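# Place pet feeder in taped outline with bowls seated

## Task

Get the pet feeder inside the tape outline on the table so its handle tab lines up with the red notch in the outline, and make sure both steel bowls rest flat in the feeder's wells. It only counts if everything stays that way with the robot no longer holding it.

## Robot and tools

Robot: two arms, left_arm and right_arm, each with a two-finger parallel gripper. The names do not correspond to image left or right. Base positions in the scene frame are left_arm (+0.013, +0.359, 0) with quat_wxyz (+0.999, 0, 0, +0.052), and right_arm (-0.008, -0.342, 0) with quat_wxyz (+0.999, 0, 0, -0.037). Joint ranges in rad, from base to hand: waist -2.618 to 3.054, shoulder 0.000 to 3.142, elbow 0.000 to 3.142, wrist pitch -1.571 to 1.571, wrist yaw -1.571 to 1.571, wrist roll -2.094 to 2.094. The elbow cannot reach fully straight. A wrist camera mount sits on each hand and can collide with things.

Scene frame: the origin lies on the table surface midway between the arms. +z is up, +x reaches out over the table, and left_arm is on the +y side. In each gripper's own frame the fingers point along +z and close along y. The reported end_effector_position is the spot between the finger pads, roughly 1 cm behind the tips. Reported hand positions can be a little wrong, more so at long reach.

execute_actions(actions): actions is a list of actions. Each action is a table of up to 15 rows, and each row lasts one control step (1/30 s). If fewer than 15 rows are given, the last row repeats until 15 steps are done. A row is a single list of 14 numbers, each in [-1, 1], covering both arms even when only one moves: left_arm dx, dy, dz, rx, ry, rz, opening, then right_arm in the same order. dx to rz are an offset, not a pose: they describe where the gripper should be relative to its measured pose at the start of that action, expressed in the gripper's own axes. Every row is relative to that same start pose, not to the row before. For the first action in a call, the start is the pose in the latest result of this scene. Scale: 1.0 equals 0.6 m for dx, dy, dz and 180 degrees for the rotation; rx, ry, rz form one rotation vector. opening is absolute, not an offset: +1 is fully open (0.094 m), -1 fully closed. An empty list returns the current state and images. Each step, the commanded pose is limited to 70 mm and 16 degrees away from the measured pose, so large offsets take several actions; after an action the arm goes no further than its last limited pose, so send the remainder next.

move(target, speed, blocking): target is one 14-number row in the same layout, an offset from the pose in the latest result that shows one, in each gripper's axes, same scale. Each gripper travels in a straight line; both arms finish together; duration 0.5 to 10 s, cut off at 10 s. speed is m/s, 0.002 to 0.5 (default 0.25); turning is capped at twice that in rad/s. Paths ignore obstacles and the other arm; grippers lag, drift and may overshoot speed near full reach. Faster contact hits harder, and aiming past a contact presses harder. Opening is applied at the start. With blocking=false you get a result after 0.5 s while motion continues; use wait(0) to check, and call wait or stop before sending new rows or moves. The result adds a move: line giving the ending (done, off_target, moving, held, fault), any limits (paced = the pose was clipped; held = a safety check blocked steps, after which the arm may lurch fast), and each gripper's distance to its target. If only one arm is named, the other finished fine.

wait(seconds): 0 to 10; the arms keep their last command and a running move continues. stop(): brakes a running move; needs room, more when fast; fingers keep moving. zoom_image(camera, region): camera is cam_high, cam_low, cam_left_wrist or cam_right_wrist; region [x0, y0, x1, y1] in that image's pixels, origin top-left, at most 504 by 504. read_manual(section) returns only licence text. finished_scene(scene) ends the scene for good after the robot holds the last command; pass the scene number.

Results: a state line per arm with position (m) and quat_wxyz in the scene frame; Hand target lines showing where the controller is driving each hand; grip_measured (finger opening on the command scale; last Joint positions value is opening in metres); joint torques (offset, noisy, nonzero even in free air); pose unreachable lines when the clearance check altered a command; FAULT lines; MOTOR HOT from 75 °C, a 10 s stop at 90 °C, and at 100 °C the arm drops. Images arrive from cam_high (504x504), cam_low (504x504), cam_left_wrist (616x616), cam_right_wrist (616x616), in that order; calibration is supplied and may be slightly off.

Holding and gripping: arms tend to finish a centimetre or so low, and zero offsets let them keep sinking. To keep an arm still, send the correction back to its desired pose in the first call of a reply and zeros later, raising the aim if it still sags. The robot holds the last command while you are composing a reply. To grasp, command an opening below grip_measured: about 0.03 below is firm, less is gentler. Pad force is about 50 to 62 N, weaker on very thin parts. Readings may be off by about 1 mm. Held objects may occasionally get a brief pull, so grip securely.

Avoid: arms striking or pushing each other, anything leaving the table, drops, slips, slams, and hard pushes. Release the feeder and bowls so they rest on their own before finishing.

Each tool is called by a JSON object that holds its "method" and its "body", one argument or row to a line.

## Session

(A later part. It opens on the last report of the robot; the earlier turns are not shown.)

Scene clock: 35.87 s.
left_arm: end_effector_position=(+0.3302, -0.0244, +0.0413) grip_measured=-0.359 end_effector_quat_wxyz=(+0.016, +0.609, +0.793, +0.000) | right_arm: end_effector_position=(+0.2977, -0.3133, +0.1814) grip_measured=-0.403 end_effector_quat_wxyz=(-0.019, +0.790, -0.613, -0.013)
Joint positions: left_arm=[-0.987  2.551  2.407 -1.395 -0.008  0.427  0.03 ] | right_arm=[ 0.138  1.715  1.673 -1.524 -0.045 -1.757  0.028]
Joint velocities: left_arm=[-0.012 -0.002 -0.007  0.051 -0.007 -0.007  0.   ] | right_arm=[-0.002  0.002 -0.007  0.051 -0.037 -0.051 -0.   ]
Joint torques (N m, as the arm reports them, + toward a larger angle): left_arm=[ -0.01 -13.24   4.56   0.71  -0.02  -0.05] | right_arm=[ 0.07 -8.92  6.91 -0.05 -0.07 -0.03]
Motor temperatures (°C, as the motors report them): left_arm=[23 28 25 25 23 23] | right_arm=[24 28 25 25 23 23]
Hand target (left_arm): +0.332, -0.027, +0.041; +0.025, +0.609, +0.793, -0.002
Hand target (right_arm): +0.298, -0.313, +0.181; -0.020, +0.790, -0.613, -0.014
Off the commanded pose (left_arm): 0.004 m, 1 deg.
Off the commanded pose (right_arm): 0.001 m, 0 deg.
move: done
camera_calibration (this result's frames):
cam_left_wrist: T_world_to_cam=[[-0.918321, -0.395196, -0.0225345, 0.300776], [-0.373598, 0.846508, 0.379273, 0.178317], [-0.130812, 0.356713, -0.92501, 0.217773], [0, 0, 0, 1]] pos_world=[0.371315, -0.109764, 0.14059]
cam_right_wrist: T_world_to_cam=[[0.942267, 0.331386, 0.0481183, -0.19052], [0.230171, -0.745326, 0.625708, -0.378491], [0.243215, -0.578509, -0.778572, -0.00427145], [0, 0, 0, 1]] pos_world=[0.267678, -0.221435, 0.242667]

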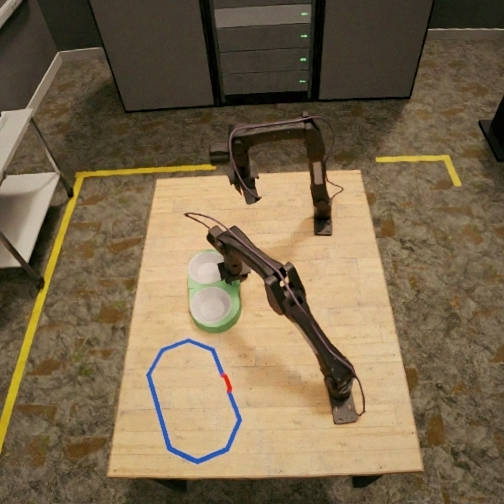

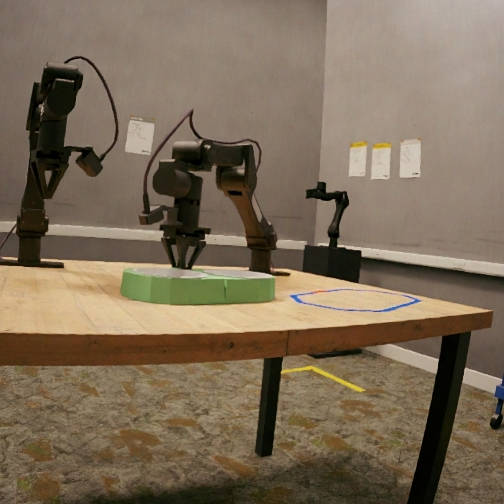

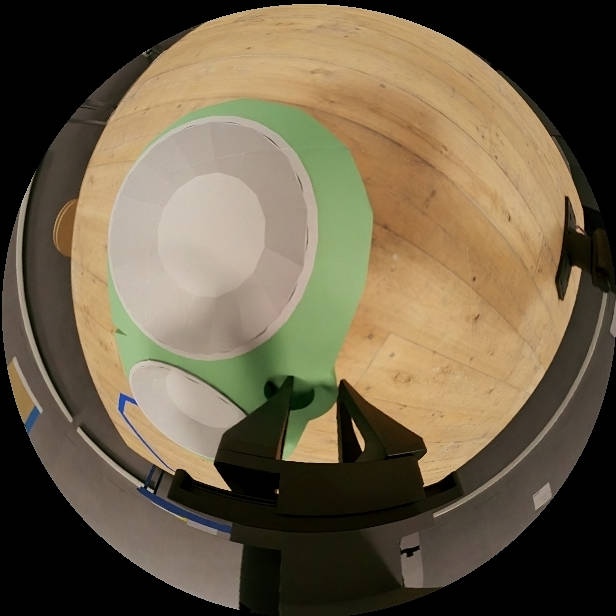

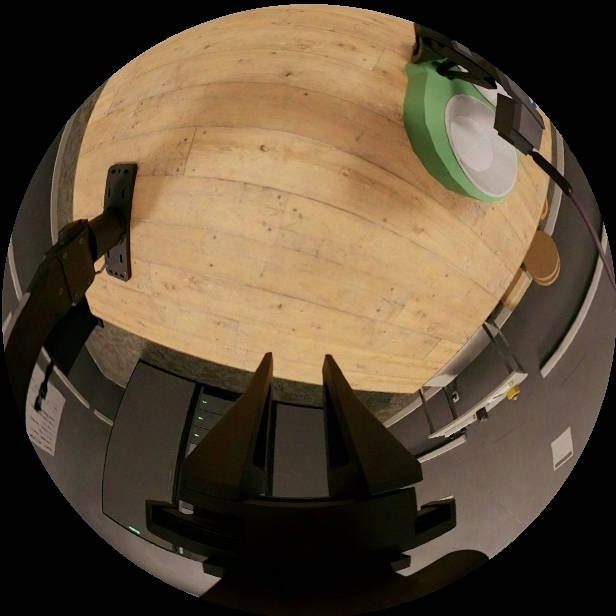

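{"method": "move", "body": {
  "target": [0,0,0,0,0,0,-1, 0,0,0,0,0,0,-0.4]
}}

{"method": "move", "body": {
  "target": [0.557,0.178,0,0,0,-0.045,-1, 0,0,0,0,0,0,-0.4],
  "speed": 0.15
}}

Scene clock: 36.73 s.
left_arm: end_effector_position=(+0.3297, -0.0242, +0.0418) grip_measured=-0.682 end_effector_quat_wxyz=(+0.015, +0.610, +0.792, -0.001) | right_arm: end_effector_position=(+0.2977, -0.3138, +0.1813) grip_measured=-0.403 end_effector_quat_wxyz=(-0.018, +0.790, -0.613, -0.012)
Joint positions: left_arm=[-0.987  2.55   2.407 -1.398 -0.006  0.428  0.015] | right_arm=[ 0.138  1.715  1.673 -1.524 -0.042 -1.757  0.028]
Joint velocities: left_arm=[ 0.002 -0.012 -0.012 -0.051 -0.022  0.007 -0.   ] | right_arm=[ 0.007  0.007 -0.012  0.066  0.022  0.066  0.001]
Joint torques (N m, as the arm reports them, + toward a larger angle): left_arm=[  0.04 -12.56   6.15   0.45  -0.02  -0.03] | right_arm=[ 0.08 -8.91  6.91 -0.05 -0.06 -0.03]
Motor temperatures (°C, as the motors report them): left_arm=[23 28 25 25 23 23] | right_arm=[24 28 25 25 23 23]
Hand target (left_arm): +0.330, -0.024, +0.041; +0.016, +0.610, +0.793, +0.000
Hand target (right_arm): +0.298, -0.313, +0.181; -0.019, +0.790, -0.613, -0.013
Off the commanded pose (left_arm): 0.001 m, 0 deg.
Off the commanded pose (right_arm): 0.001 m, 0 deg.
move: done
camera_calibration (this result's frames):
cam_left_wrist: T_world_to_cam=[[-0.918691, -0.394448, -0.0204068, 0.30038], [-0.372074, 0.84693, 0.37983, 0.177257], [-0.13254, 0.356539, -0.924831, 0.21869], [0, 0, 0, 1]] pos_world=[0.370895, -0.109611, 0.141053]
cam_right_wrist: T_world_to_cam=[[0.942264, 0.331516, 0.0472927, -0.190181], [0.230036, -0.743421, 0.62802, -0.37867], [0.243357, -0.580881, -0.776759, -0.00572765], [0, 0, 0, 1]] pos_world=[0.267702, -0.22179, 0.242357]

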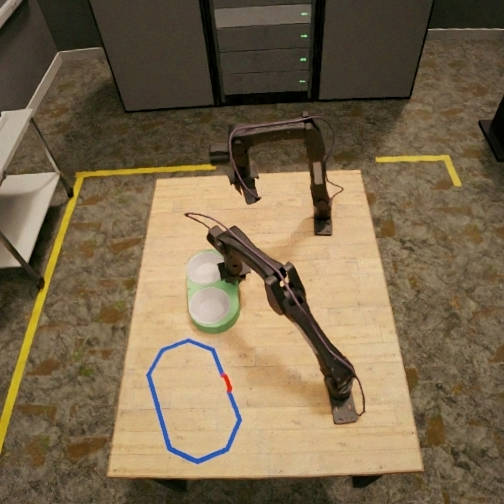

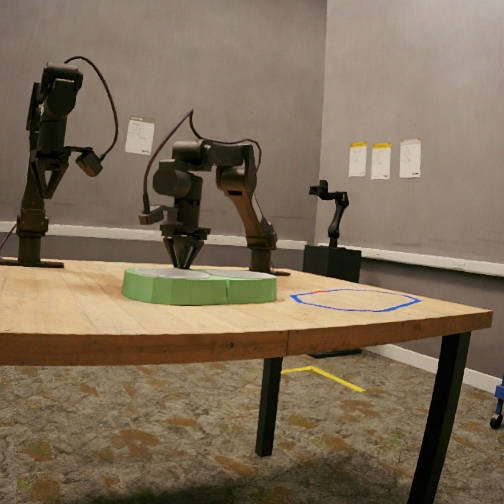

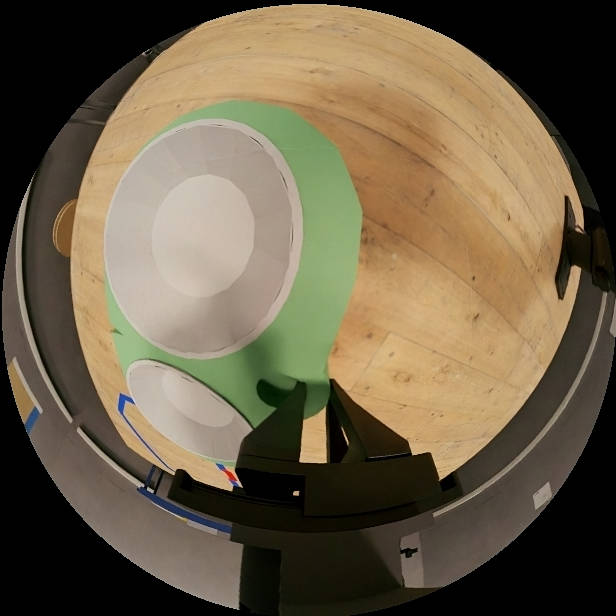

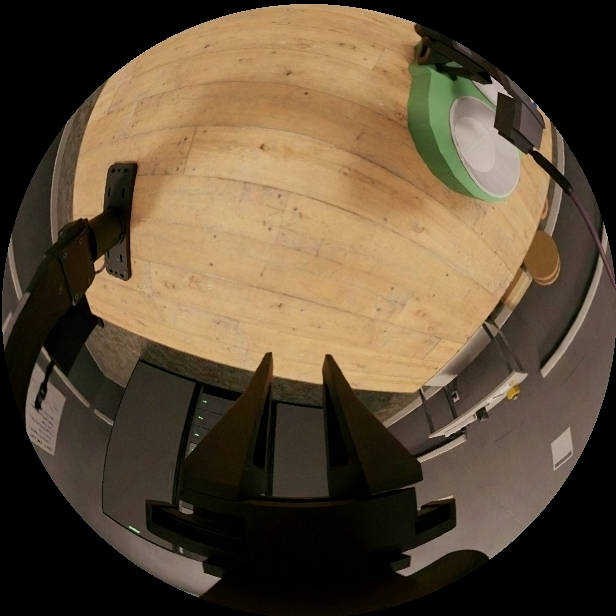

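Scene clock: 39.43 s.
left_arm: end_effector_position=(+0.3490, +0.3227, +0.0393) grip_measured=-0.682 end_effector_quat_wxyz=(+0.017, +0.552, +0.834, -0.001) | right_arm: end_effector_position=(+0.2977, -0.3144, +0.1813) grip_measured=-0.403 end_effector_quat_wxyz=(-0.016, +0.790, -0.613, -0.011)
Joint positions: left_arm=[-0.205  1.854  1.272 -0.96   0.017  1.068  0.015] | right_arm=[ 0.138  1.715  1.673 -1.524 -0.039 -1.757  0.028]
Joint velocities: left_arm=[ 0.007 -0.012 -0.002 -0.037  0.022 -0.051  0.001] | right_arm=[-0.017 -0.007 -0.012  0.007 -0.095 -0.022 -0.001]
Joint torques (N m, as the arm reports them, + toward a larger angle): left_arm=[ 1.   -7.74  3.53  0.56  0.06  0.1 ] | right_arm=[ 0.06 -8.92  6.91 -0.05 -0.06 -0.03]
Motor temperatures (°C, as the motors report them): left_arm=[23 29 25 25 23 23] | right_arm=[24 28 25 25 23 23]
Hand target (left_arm): +0.345, +0.326, +0.034; +0.014, +0.552, +0.834, -0.005
Hand target (right_arm): +0.298, -0.314, +0.181; -0.018, +0.790, -0.613, -0.012
Off the commanded pose (left_arm): 0.005 m, 0 deg.
Off the commanded pose (right_arm): 0.001 m, 0 deg.
move: done
camera_calibration (this result's frames):
cam_left_wrist: T_world_to_cam=[[-0.853642, -0.520503, -0.0193002, 0.472879], [-0.488484, 0.78717, 0.376493, -0.0484216], [-0.180773, 0.330818, -0.926219, 0.12041], [0, 0, 0, 1]] pos_world=[0.401783, 0.244417, 0.138883]
cam_right_wrist: T_world_to_cam=[[0.94226, 0.331643, 0.0464668, -0.189842], [0.229901, -0.741508, 0.630326, -0.378844], [0.243499, -0.583248, -0.774939, -0.00718457], [0, 0, 0, 1]] pos_world=[0.267727, -0.222147, 0.242049]

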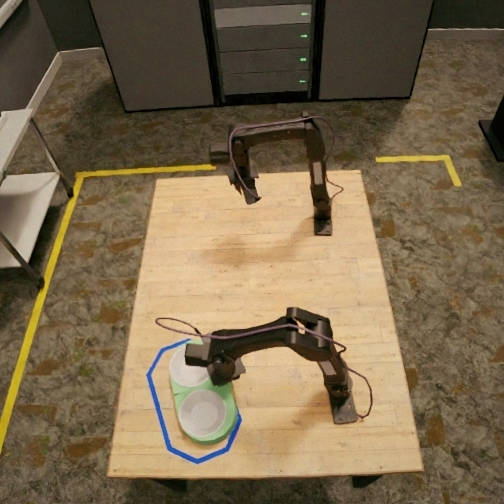

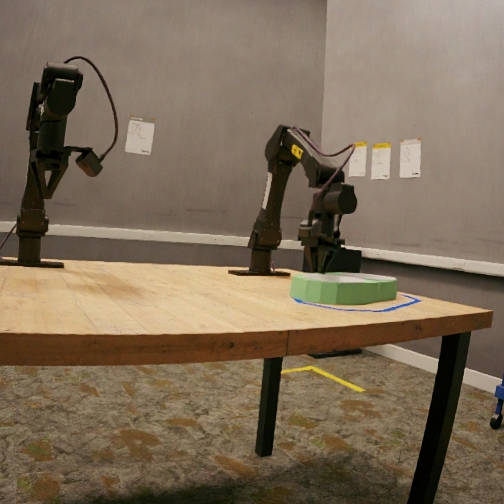

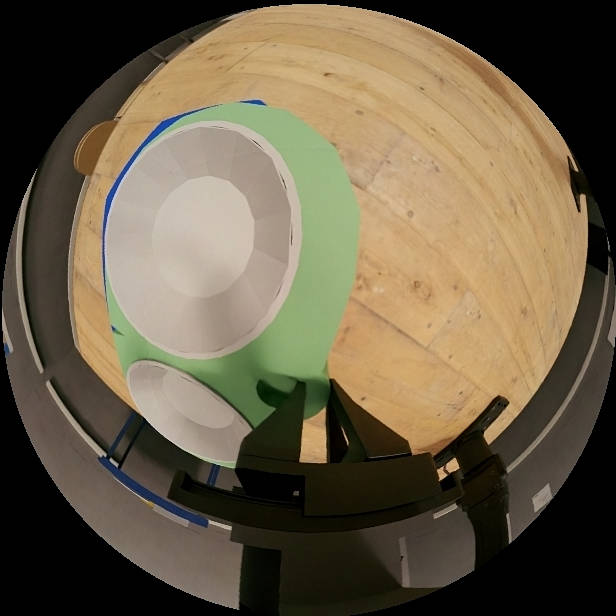

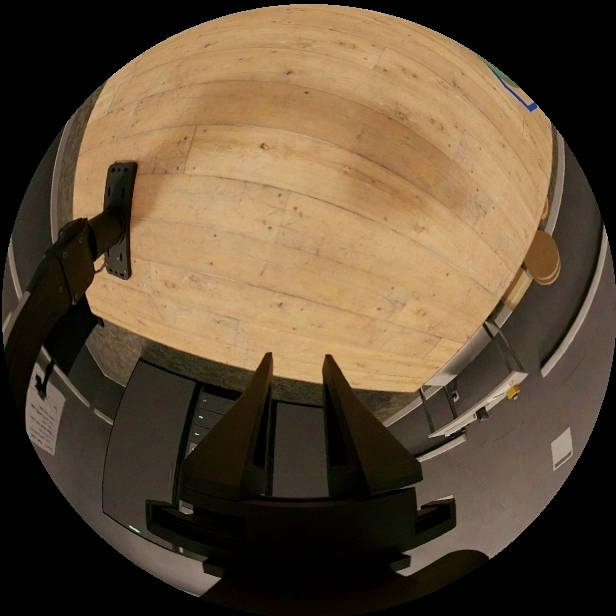

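{"method": "move", "body": {
  "target": [0.025,0.068,0,0,0,0,-1, 0,0,0,0,0,0,-0.4],
  "speed": 0.06
}}

{"method": "zoom_image", "body": {
  "camera": "cam_high",
  "region": [110, 310, 290, 480]
}}

Scene clock: 40.60 s.
left_arm: end_effector_position=(+0.3753, +0.3482, +0.0401) grip_measured=-0.682 end_effector_quat_wxyz=(+0.014, +0.555, +0.832, -0.001) | right_arm: end_effector_position=(+0.2978, -0.3149, +0.1813) grip_measured=-0.403 end_effector_quat_wxyz=(-0.015, +0.790, -0.613, -0.010)
Joint positions: left_arm=[-0.128  1.946  1.401 -1.002  0.016  1.151  0.015] | right_arm=[ 0.138  1.715  1.673 -1.524 -0.036 -1.757  0.028]
Joint velocities: left_arm=[-0.007 -0.012 -0.017  0.007 -0.037  0.037 -0.   ] | right_arm=[-0.022  0.012 -0.007 -0.081 -0.007 -0.022  0.   ]
Joint torques (N m, as the arm reports them, + toward a larger angle): left_arm=[ 1.23 -7.22  7.57  0.39  0.04  0.04] | right_arm=[ 0.08 -8.92  6.9  -0.05 -0.06 -0.03]
Motor temperatures (°C, as the motors report them): left_arm=[23 29 25 24 23 23] | right_arm=[24 28 25 25 23 23]
Hand target (left_arm): +0.381, +0.352, +0.040; +0.017, +0.552, +0.834, -0.001
Hand target (right_arm): +0.298, -0.314, +0.181; -0.016, +0.790, -0.613, -0.011
Off the commanded pose (left_arm): 0.007 m, 0 deg.
Off the commanded pose (right_arm): 0.001 m, 0 deg.
move: done
camera_calibration (this result's frames):
cam_left_wrist: T_world_to_cam=[[-0.85705, -0.514946, -0.0171892, 0.507886], [-0.481833, 0.78923, 0.380727, -0.0592663], [-0.182488, 0.334584, -0.924528, 0.116714], [0, 0, 0, 1]] pos_world=[0.428026, 0.269258, 0.1392]
cam_right_wrist: T_world_to_cam=[[0.942257, 0.331767, 0.0456404, -0.189504], [0.229766, -0.739589, 0.632626, -0.379013], [0.24364, -0.585609, -0.773111, -0.00864218], [0, 0, 0, 1]] pos_world=[0.267751, -0.222504, 0.241741]

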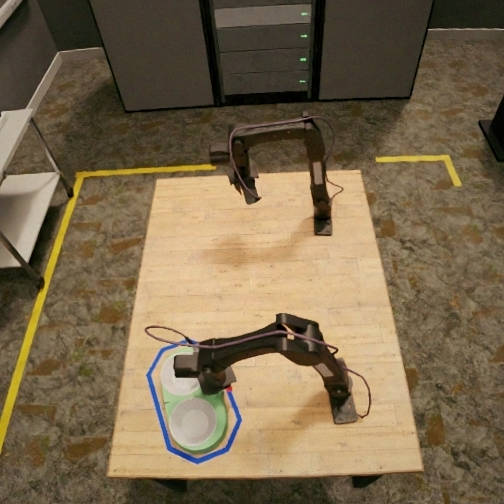

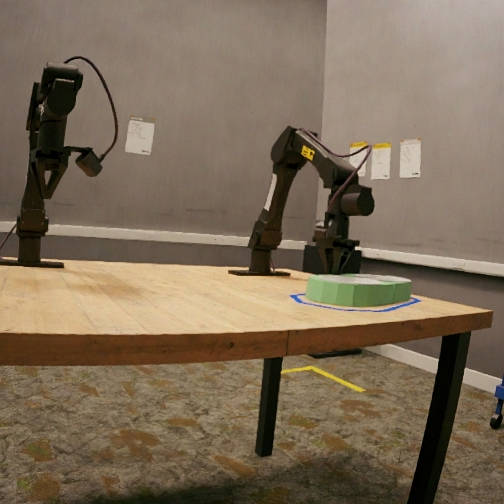

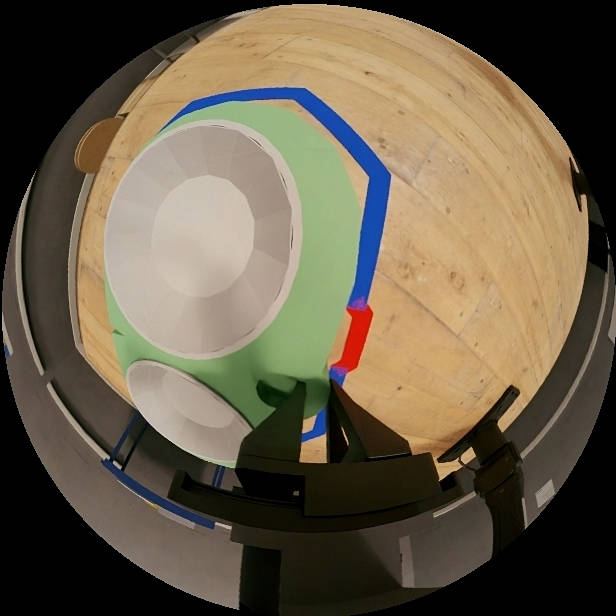

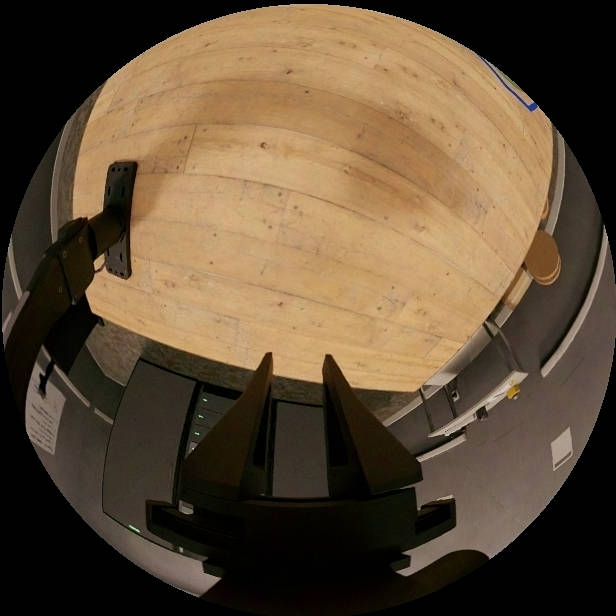

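Region (110, 310, 290, 480) of cam_high's 504x504 image, scaled by 2.800, with more detail than that image has.

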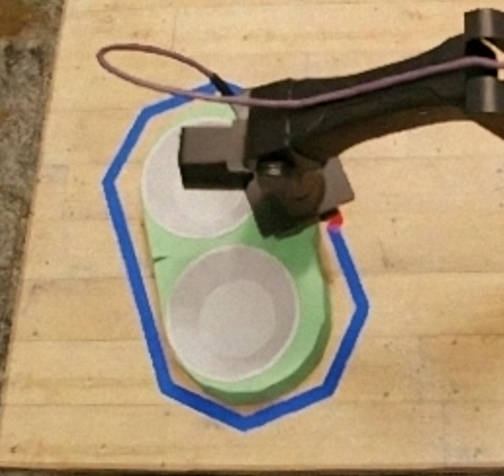

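{"method": "move", "body": {
  "target": [-0.02,0.005,0,0,0,-0.03,-1, 0,0,0,0,0,0,-0.4],
  "speed": 0.05
}}

{"method": "move", "body": {
  "target": [0,0,0,0,0,0,-0.4, 0,0,0,0,0,0,-0.4]
}}

{"method": "move", "body": {
  "target": [0,0,-0.12,0,0,0,-0.4, 0,0,0,0,0,0,-0.4],
  "speed": 0.15
}}

{"method": "move", "body": {
  "target": [0,-0.3,-0.1,0,0,0,-0.4, 0,0,0,0,0,0,-0.4]
}}

{"method": "zoom_image", "body": {
  "camera": "cam_high",
  "region": [110, 310, 290, 480]
}}

Scene clock: 42.03 s.
left_arm: end_effector_position=(+0.3787, +0.3434, +0.0401) grip_measured=-0.682 end_effector_quat_wxyz=(+0.012, +0.518, +0.855, +0.001) | right_arm: end_effector_position=(+0.2978, -0.3155, +0.1813) grip_measured=-0.403 end_effector_quat_wxyz=(-0.014, +0.790, -0.613, -0.009)
Joint positions: left_arm=[-0.144  1.959  1.42  -1.009  0.011  1.05   0.015] | right_arm=[ 0.138  1.715  1.673 -1.524 -0.033 -1.757  0.028]
Joint velocities: left_arm=[-0.012  0.002 -0.007 -0.022 -0.051 -0.007  0.   ] | right_arm=[-0.022 -0.017  0.002 -0.022  0.007 -0.007 -0.001]
Joint torques (N m, as the arm reports them, + toward a larger angle): left_arm=[-1.26 -7.71  7.63  0.33  0.06 -0.15] | right_arm=[ 0.06 -8.93  6.92 -0.05 -0.06 -0.03]
Motor temperatures (°C, as the motors report them): left_arm=[23 29 25 24 23 23] | right_arm=[24 27 25 25 23 23]
Hand target (left_arm): +0.383, +0.338, +0.040; +0.014, +0.515, +0.857, -0.001
Hand target (right_arm): +0.298, -0.315, +0.181; -0.015, +0.790, -0.613, -0.010
Off the commanded pose (left_arm): 0.006 m, 1 deg.
Off the commanded pose (right_arm): 0.001 m, 0 deg.
move: done
camera_calibration (this result's frames):
cam_left_wrist: T_world_to_cam=[[-0.809726, -0.58654, -0.017731, 0.515038], [-0.547106, 0.743672, 0.384223, -0.0136203], [-0.212176, 0.320816, -0.92307, 0.134903], [0, 0, 0, 1]] pos_world=[0.438211, 0.26894, 0.138891]
cam_right_wrist: T_world_to_cam=[[0.942253, 0.331889, 0.0448137, -0.189167], [0.22963, -0.737663, 0.63492, -0.379179], [0.243781, -0.587965, -0.771277, -0.0101005], [0, 0, 0, 1]] pos_world=[0.267776, -0.222862, 0.241435]

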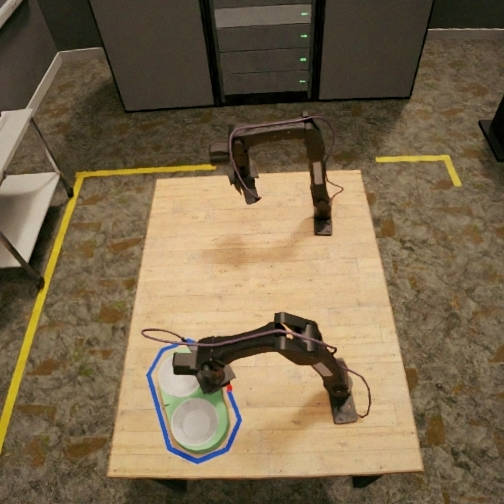

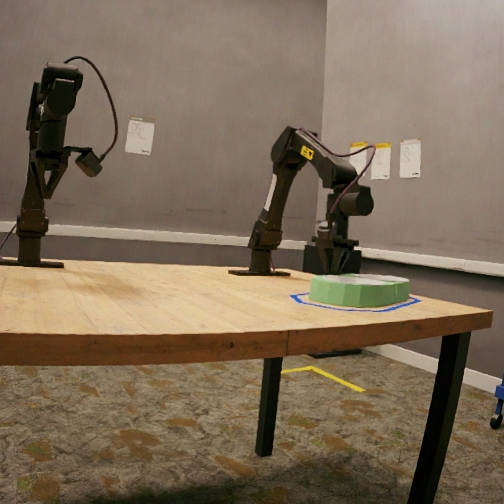

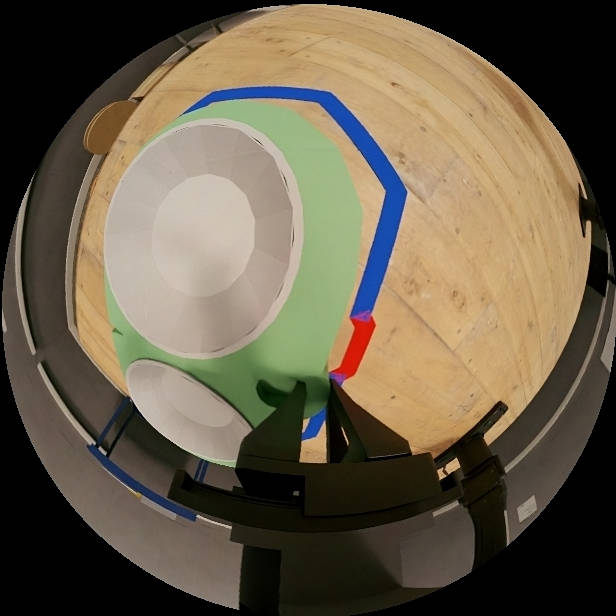

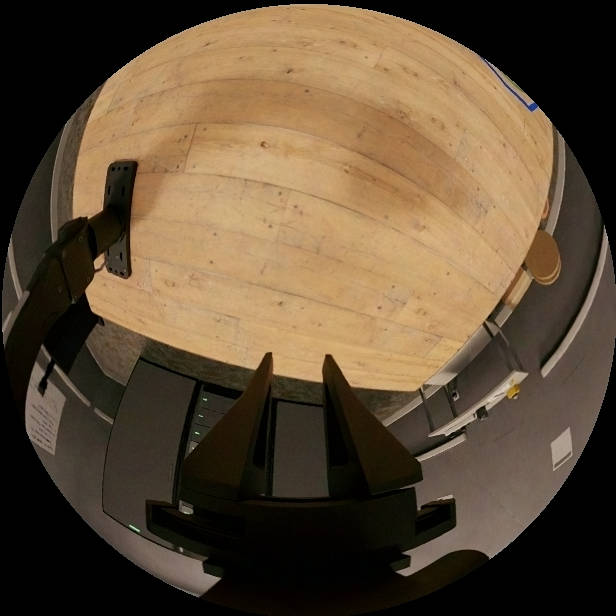

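Scene clock: 42.53 s.
left_arm: end_effector_position=(+0.3789, +0.3435, +0.0401) grip_measured=-0.402 end_effector_quat_wxyz=(+0.012, +0.519, +0.855, +0.001) | right_arm: end_effector_position=(+0.2978, -0.3159, +0.1813) grip_measured=-0.403 end_effector_quat_wxyz=(-0.013, +0.790, -0.613, -0.008)
Joint positions: left_arm=[-0.144  1.96   1.42  -1.008  0.01   1.05   0.028] | right_arm=[ 0.138  1.715  1.673 -1.524 -0.03  -1.757  0.028]
Joint velocities: left_arm=[-0.017 -0.002  0.022  0.051 -0.037 -0.007  0.   ] | right_arm=[ 0.007 -0.002 -0.007  0.007  0.037 -0.051 -0.001]
Joint torques (N m, as the arm reports them, + toward a larger angle): left_arm=[-0.1  -8.56  5.82  0.38  0.02 -0.02] | right_arm=[ 0.07 -8.92  6.91 -0.05 -0.05 -0.03]
Motor temperatures (°C, as the motors report them): left_arm=[23 29 25 24 23 23] | right_arm=[24 27 25 25 23 23]
Hand target (left_arm): +0.379, +0.343, +0.040; +0.012, +0.519, +0.855, +0.001
Hand target (right_arm): +0.298, -0.315, +0.181; -0.014, +0.790, -0.613, -0.009
Off the commanded pose (left_arm): 0.000 m, 0 deg.
Off the commanded pose (right_arm): 0.000 m, 0 deg.
move: done
camera_calibration (this result's frames):
cam_left_wrist: T_world_to_cam=[[-0.809932, -0.586232, -0.0185109, 0.515272], [-0.546995, 0.743581, 0.384557, -0.0136195], [-0.211675, 0.32159, -0.922916, 0.134407], [0, 0, 0, 1]] pos_world=[0.438336, 0.268972, 0.138822]
cam_right_wrist: T_world_to_cam=[[0.942251, 0.331994, 0.04409, -0.188872], [0.22951, -0.735972, 0.636923, -0.379319], [0.243904, -0.590022, -0.769666, -0.011377], [0, 0, 0, 1]] pos_world=[0.267797, -0.223177, 0.241168]

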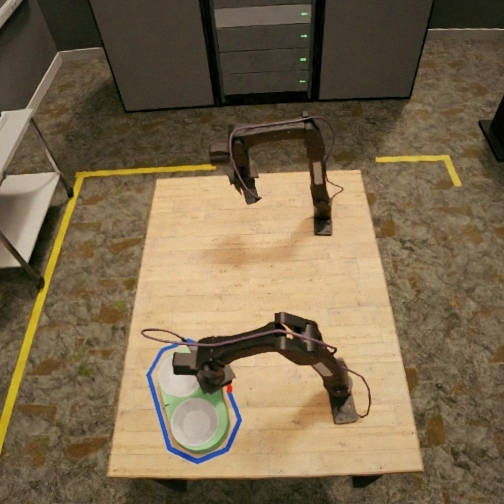

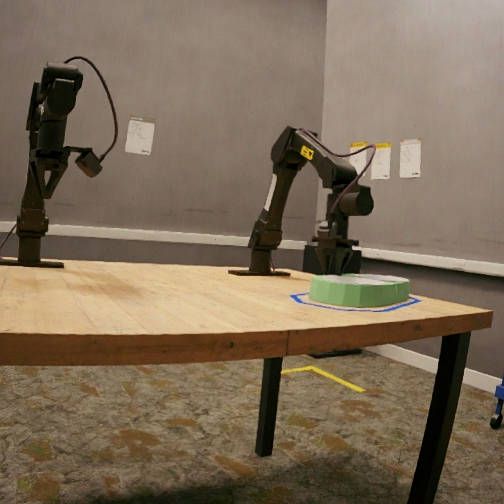

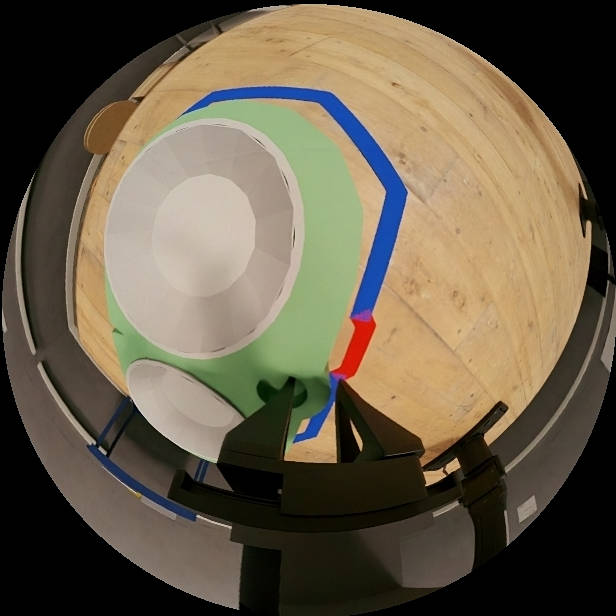

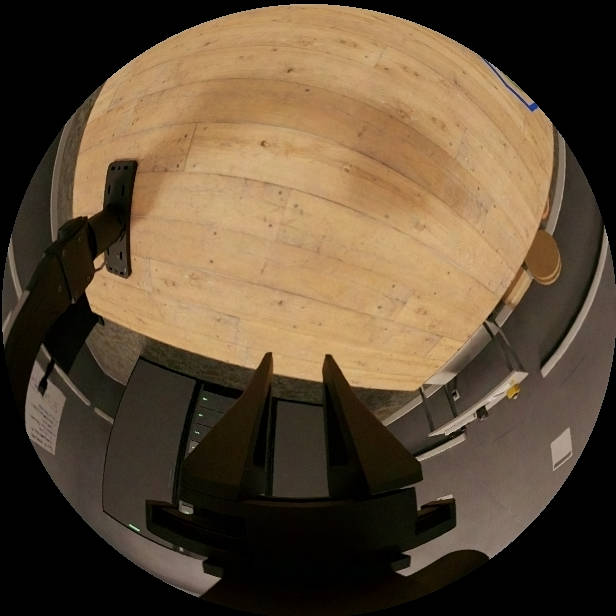

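Scene clock: 43.67 s.
left_arm: end_effector_position=(+0.3763, +0.3436, +0.1043) grip_measured=-0.401 end_effector_quat_wxyz=(+0.006, +0.519, +0.855, -0.002) | right_arm: end_effector_position=(+0.2979, -0.3164, +0.1812) grip_measured=-0.403 end_effector_quat_wxyz=(-0.012, +0.790, -0.613, -0.007)
Joint positions: left_arm=[-0.144  1.92   1.625 -1.267  0.01   1.05   0.028] | right_arm=[ 0.138  1.715  1.673 -1.524 -0.027 -1.757  0.028]
Joint velocities: left_arm=[-0.012  0.007 -0.017  0.007 -0.081  0.007  0.001] | right_arm=[ 0.002  0.017 -0.002  0.022  0.022 -0.037 -0.001]
Joint torques (N m, as the arm reports them, + toward a larger angle): left_arm=[ 0.29 -8.88  7.49  0.21  0.02  0.  ] | right_arm=[ 0.07 -8.91  6.91 -0.05 -0.06 -0.03]
Motor temperatures (°C, as the motors report them): left_arm=[23 29 25 24 23 23] | right_arm=[24 27 25 25 23 23]
Hand target (left_arm): +0.378, +0.345, +0.112; +0.013, +0.519, +0.855, +0.001
Hand target (right_arm): +0.298, -0.316, +0.181; -0.013, +0.790, -0.613, -0.008
Off the commanded pose (left_arm): 0.008 m, 1 deg.
Off the commanded pose (right_arm): 0.000 m, 0 deg.
move: done
camera_calibration (this result's frames):
cam_left_wrist: T_world_to_cam=[[-0.81012, -0.586224, -0.00682217, 0.51325], [-0.541215, 0.743347, 0.393093, -0.0428006], [-0.225369, 0.322145, -0.919474, 0.197663], [0, 0, 0, 1]] pos_world=[0.437177, 0.269019, 0.202072]
cam_right_wrist: T_world_to_cam=[[0.942248, 0.332097, 0.0433661, -0.188578], [0.229391, -0.734275, 0.638921, -0.379457], [0.244026, -0.592074, -0.768049, -0.0126541], [0, 0, 0, 1]] pos_world=[0.267819, -0.223492, 0.240902]

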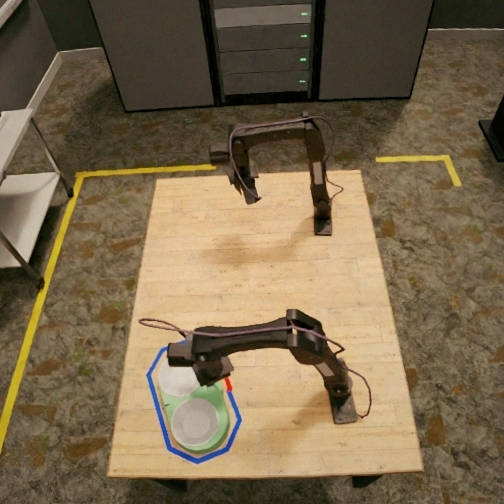

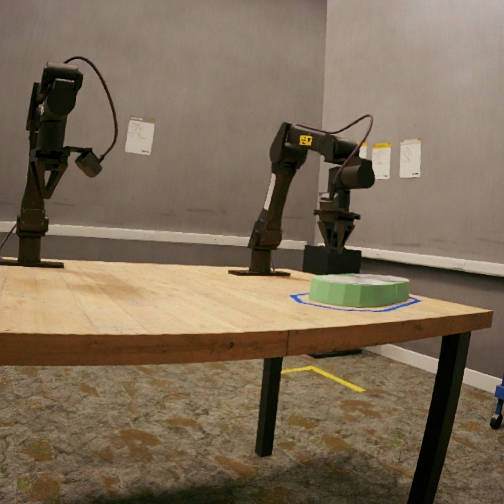

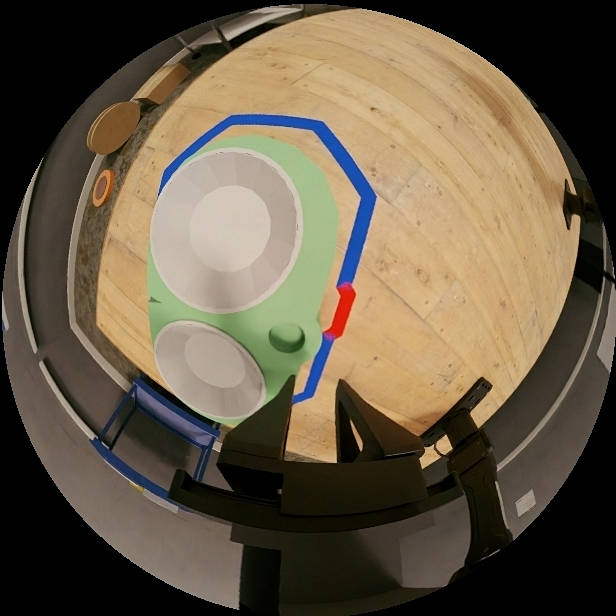

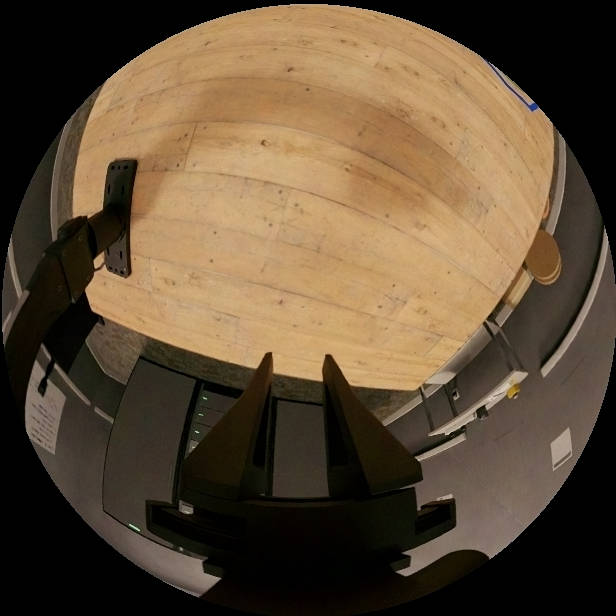

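Scene clock: 45.07 s.
left_arm: end_effector_position=(+0.2222, +0.2608, +0.1636) grip_measured=-0.401 end_effector_quat_wxyz=(+0.008, +0.518, +0.856, -0.002) | right_arm: end_effector_position=(+0.2979, -0.3170, +0.1812) grip_measured=-0.403 end_effector_quat_wxyz=(-0.011, +0.790, -0.613, -0.006)
Joint positions: left_arm=[-0.542  1.409  1.299 -1.445  0.005  0.649  0.028] | right_arm=[ 0.138  1.715  1.673 -1.524 -0.024 -1.757  0.028]
Joint velocities: left_arm=[-0.007 -0.002  0.002 -0.037  0.007 -0.037  0.   ] | right_arm=[ 0.017 -0.012 -0.002 -0.007 -0.007  0.037  0.   ]
Joint torques (N m, as the arm reports them, + toward a larger angle): left_arm=[-1.03 -4.59  5.05  0.32  0.01 -0.04] | right_arm=[ 0.08 -8.93  6.9  -0.05 -0.06 -0.03]
Motor temperatures (°C, as the motors report them): left_arm=[23 29 25 24 23 23] | right_arm=[24 27 25 25 23 23]
Hand target (left_arm): +0.217, +0.261, +0.164; +0.006, +0.519, +0.855, -0.001
Hand target (right_arm): +0.298, -0.316, +0.181; -0.012, +0.790, -0.613, -0.007
Off the commanded pose (left_arm): 0.006 m, 0 deg.
Off the commanded pose (right_arm): 0.001 m, 0 deg.
move: done
camera_calibration (this result's frames):
cam_left_wrist: T_world_to_cam=[[-0.80872, -0.588104, -0.0102164, 0.340979], [-0.544937, 0.742596, 0.389352, -0.0863407], [-0.221393, 0.320444, -0.921033, 0.243904], [0, 0, 0, 1]] pos_world=[0.282705, 0.18649, 0.261744]
cam_right_wrist: T_world_to_cam=[[0.942245, 0.332212, 0.0425384, -0.188243], [0.229253, -0.732329, 0.641199, -0.37961], [0.244166, -0.594415, -0.766195, -0.0141142], [0, 0, 0, 1]] pos_world=[0.267844, -0.223853, 0.240599]

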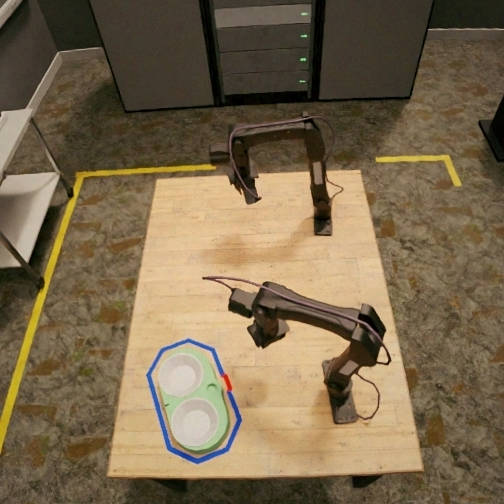

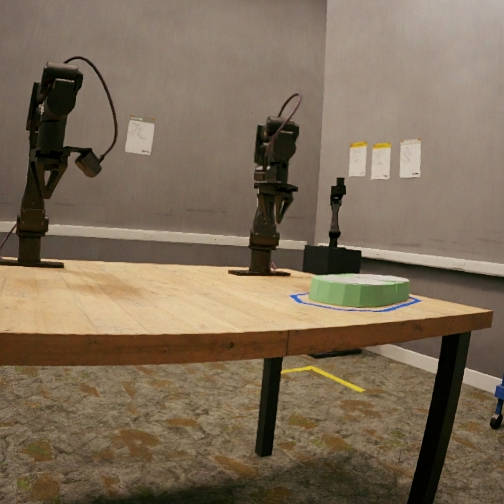

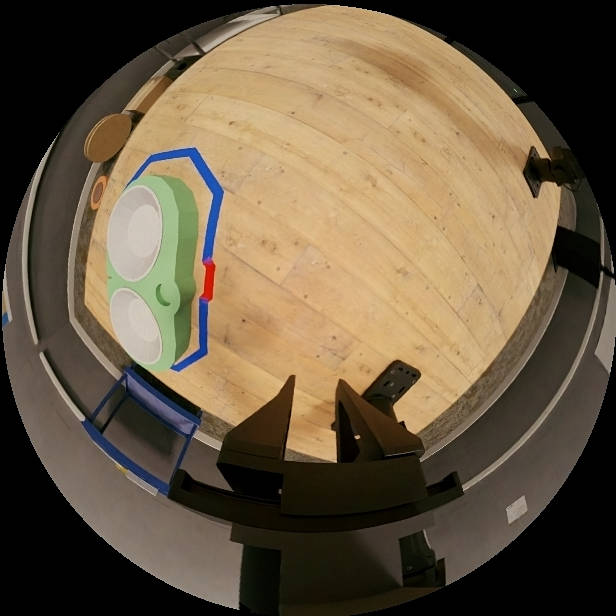

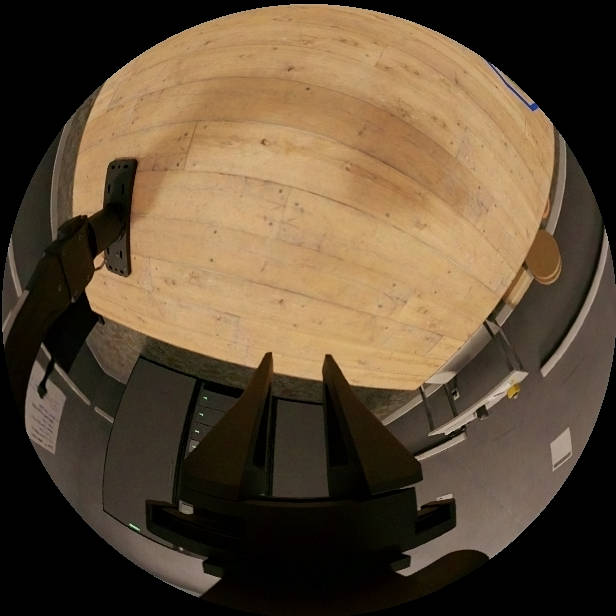

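Region (110, 310, 290, 480) of cam_high's 504x504 image, scaled by 2.800, with more detail than that image has.

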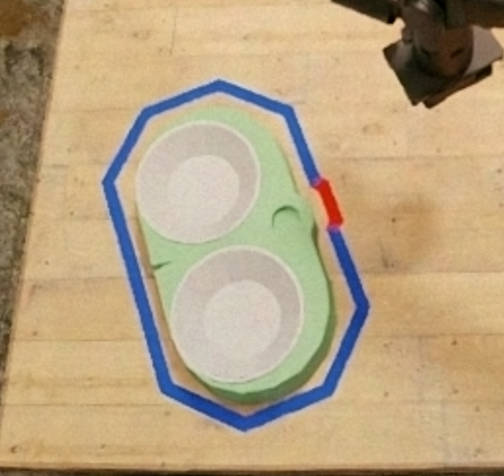

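{"method": "finished_scene", "body": {
  "scene": 1
}}

The scene is finished: the task was done.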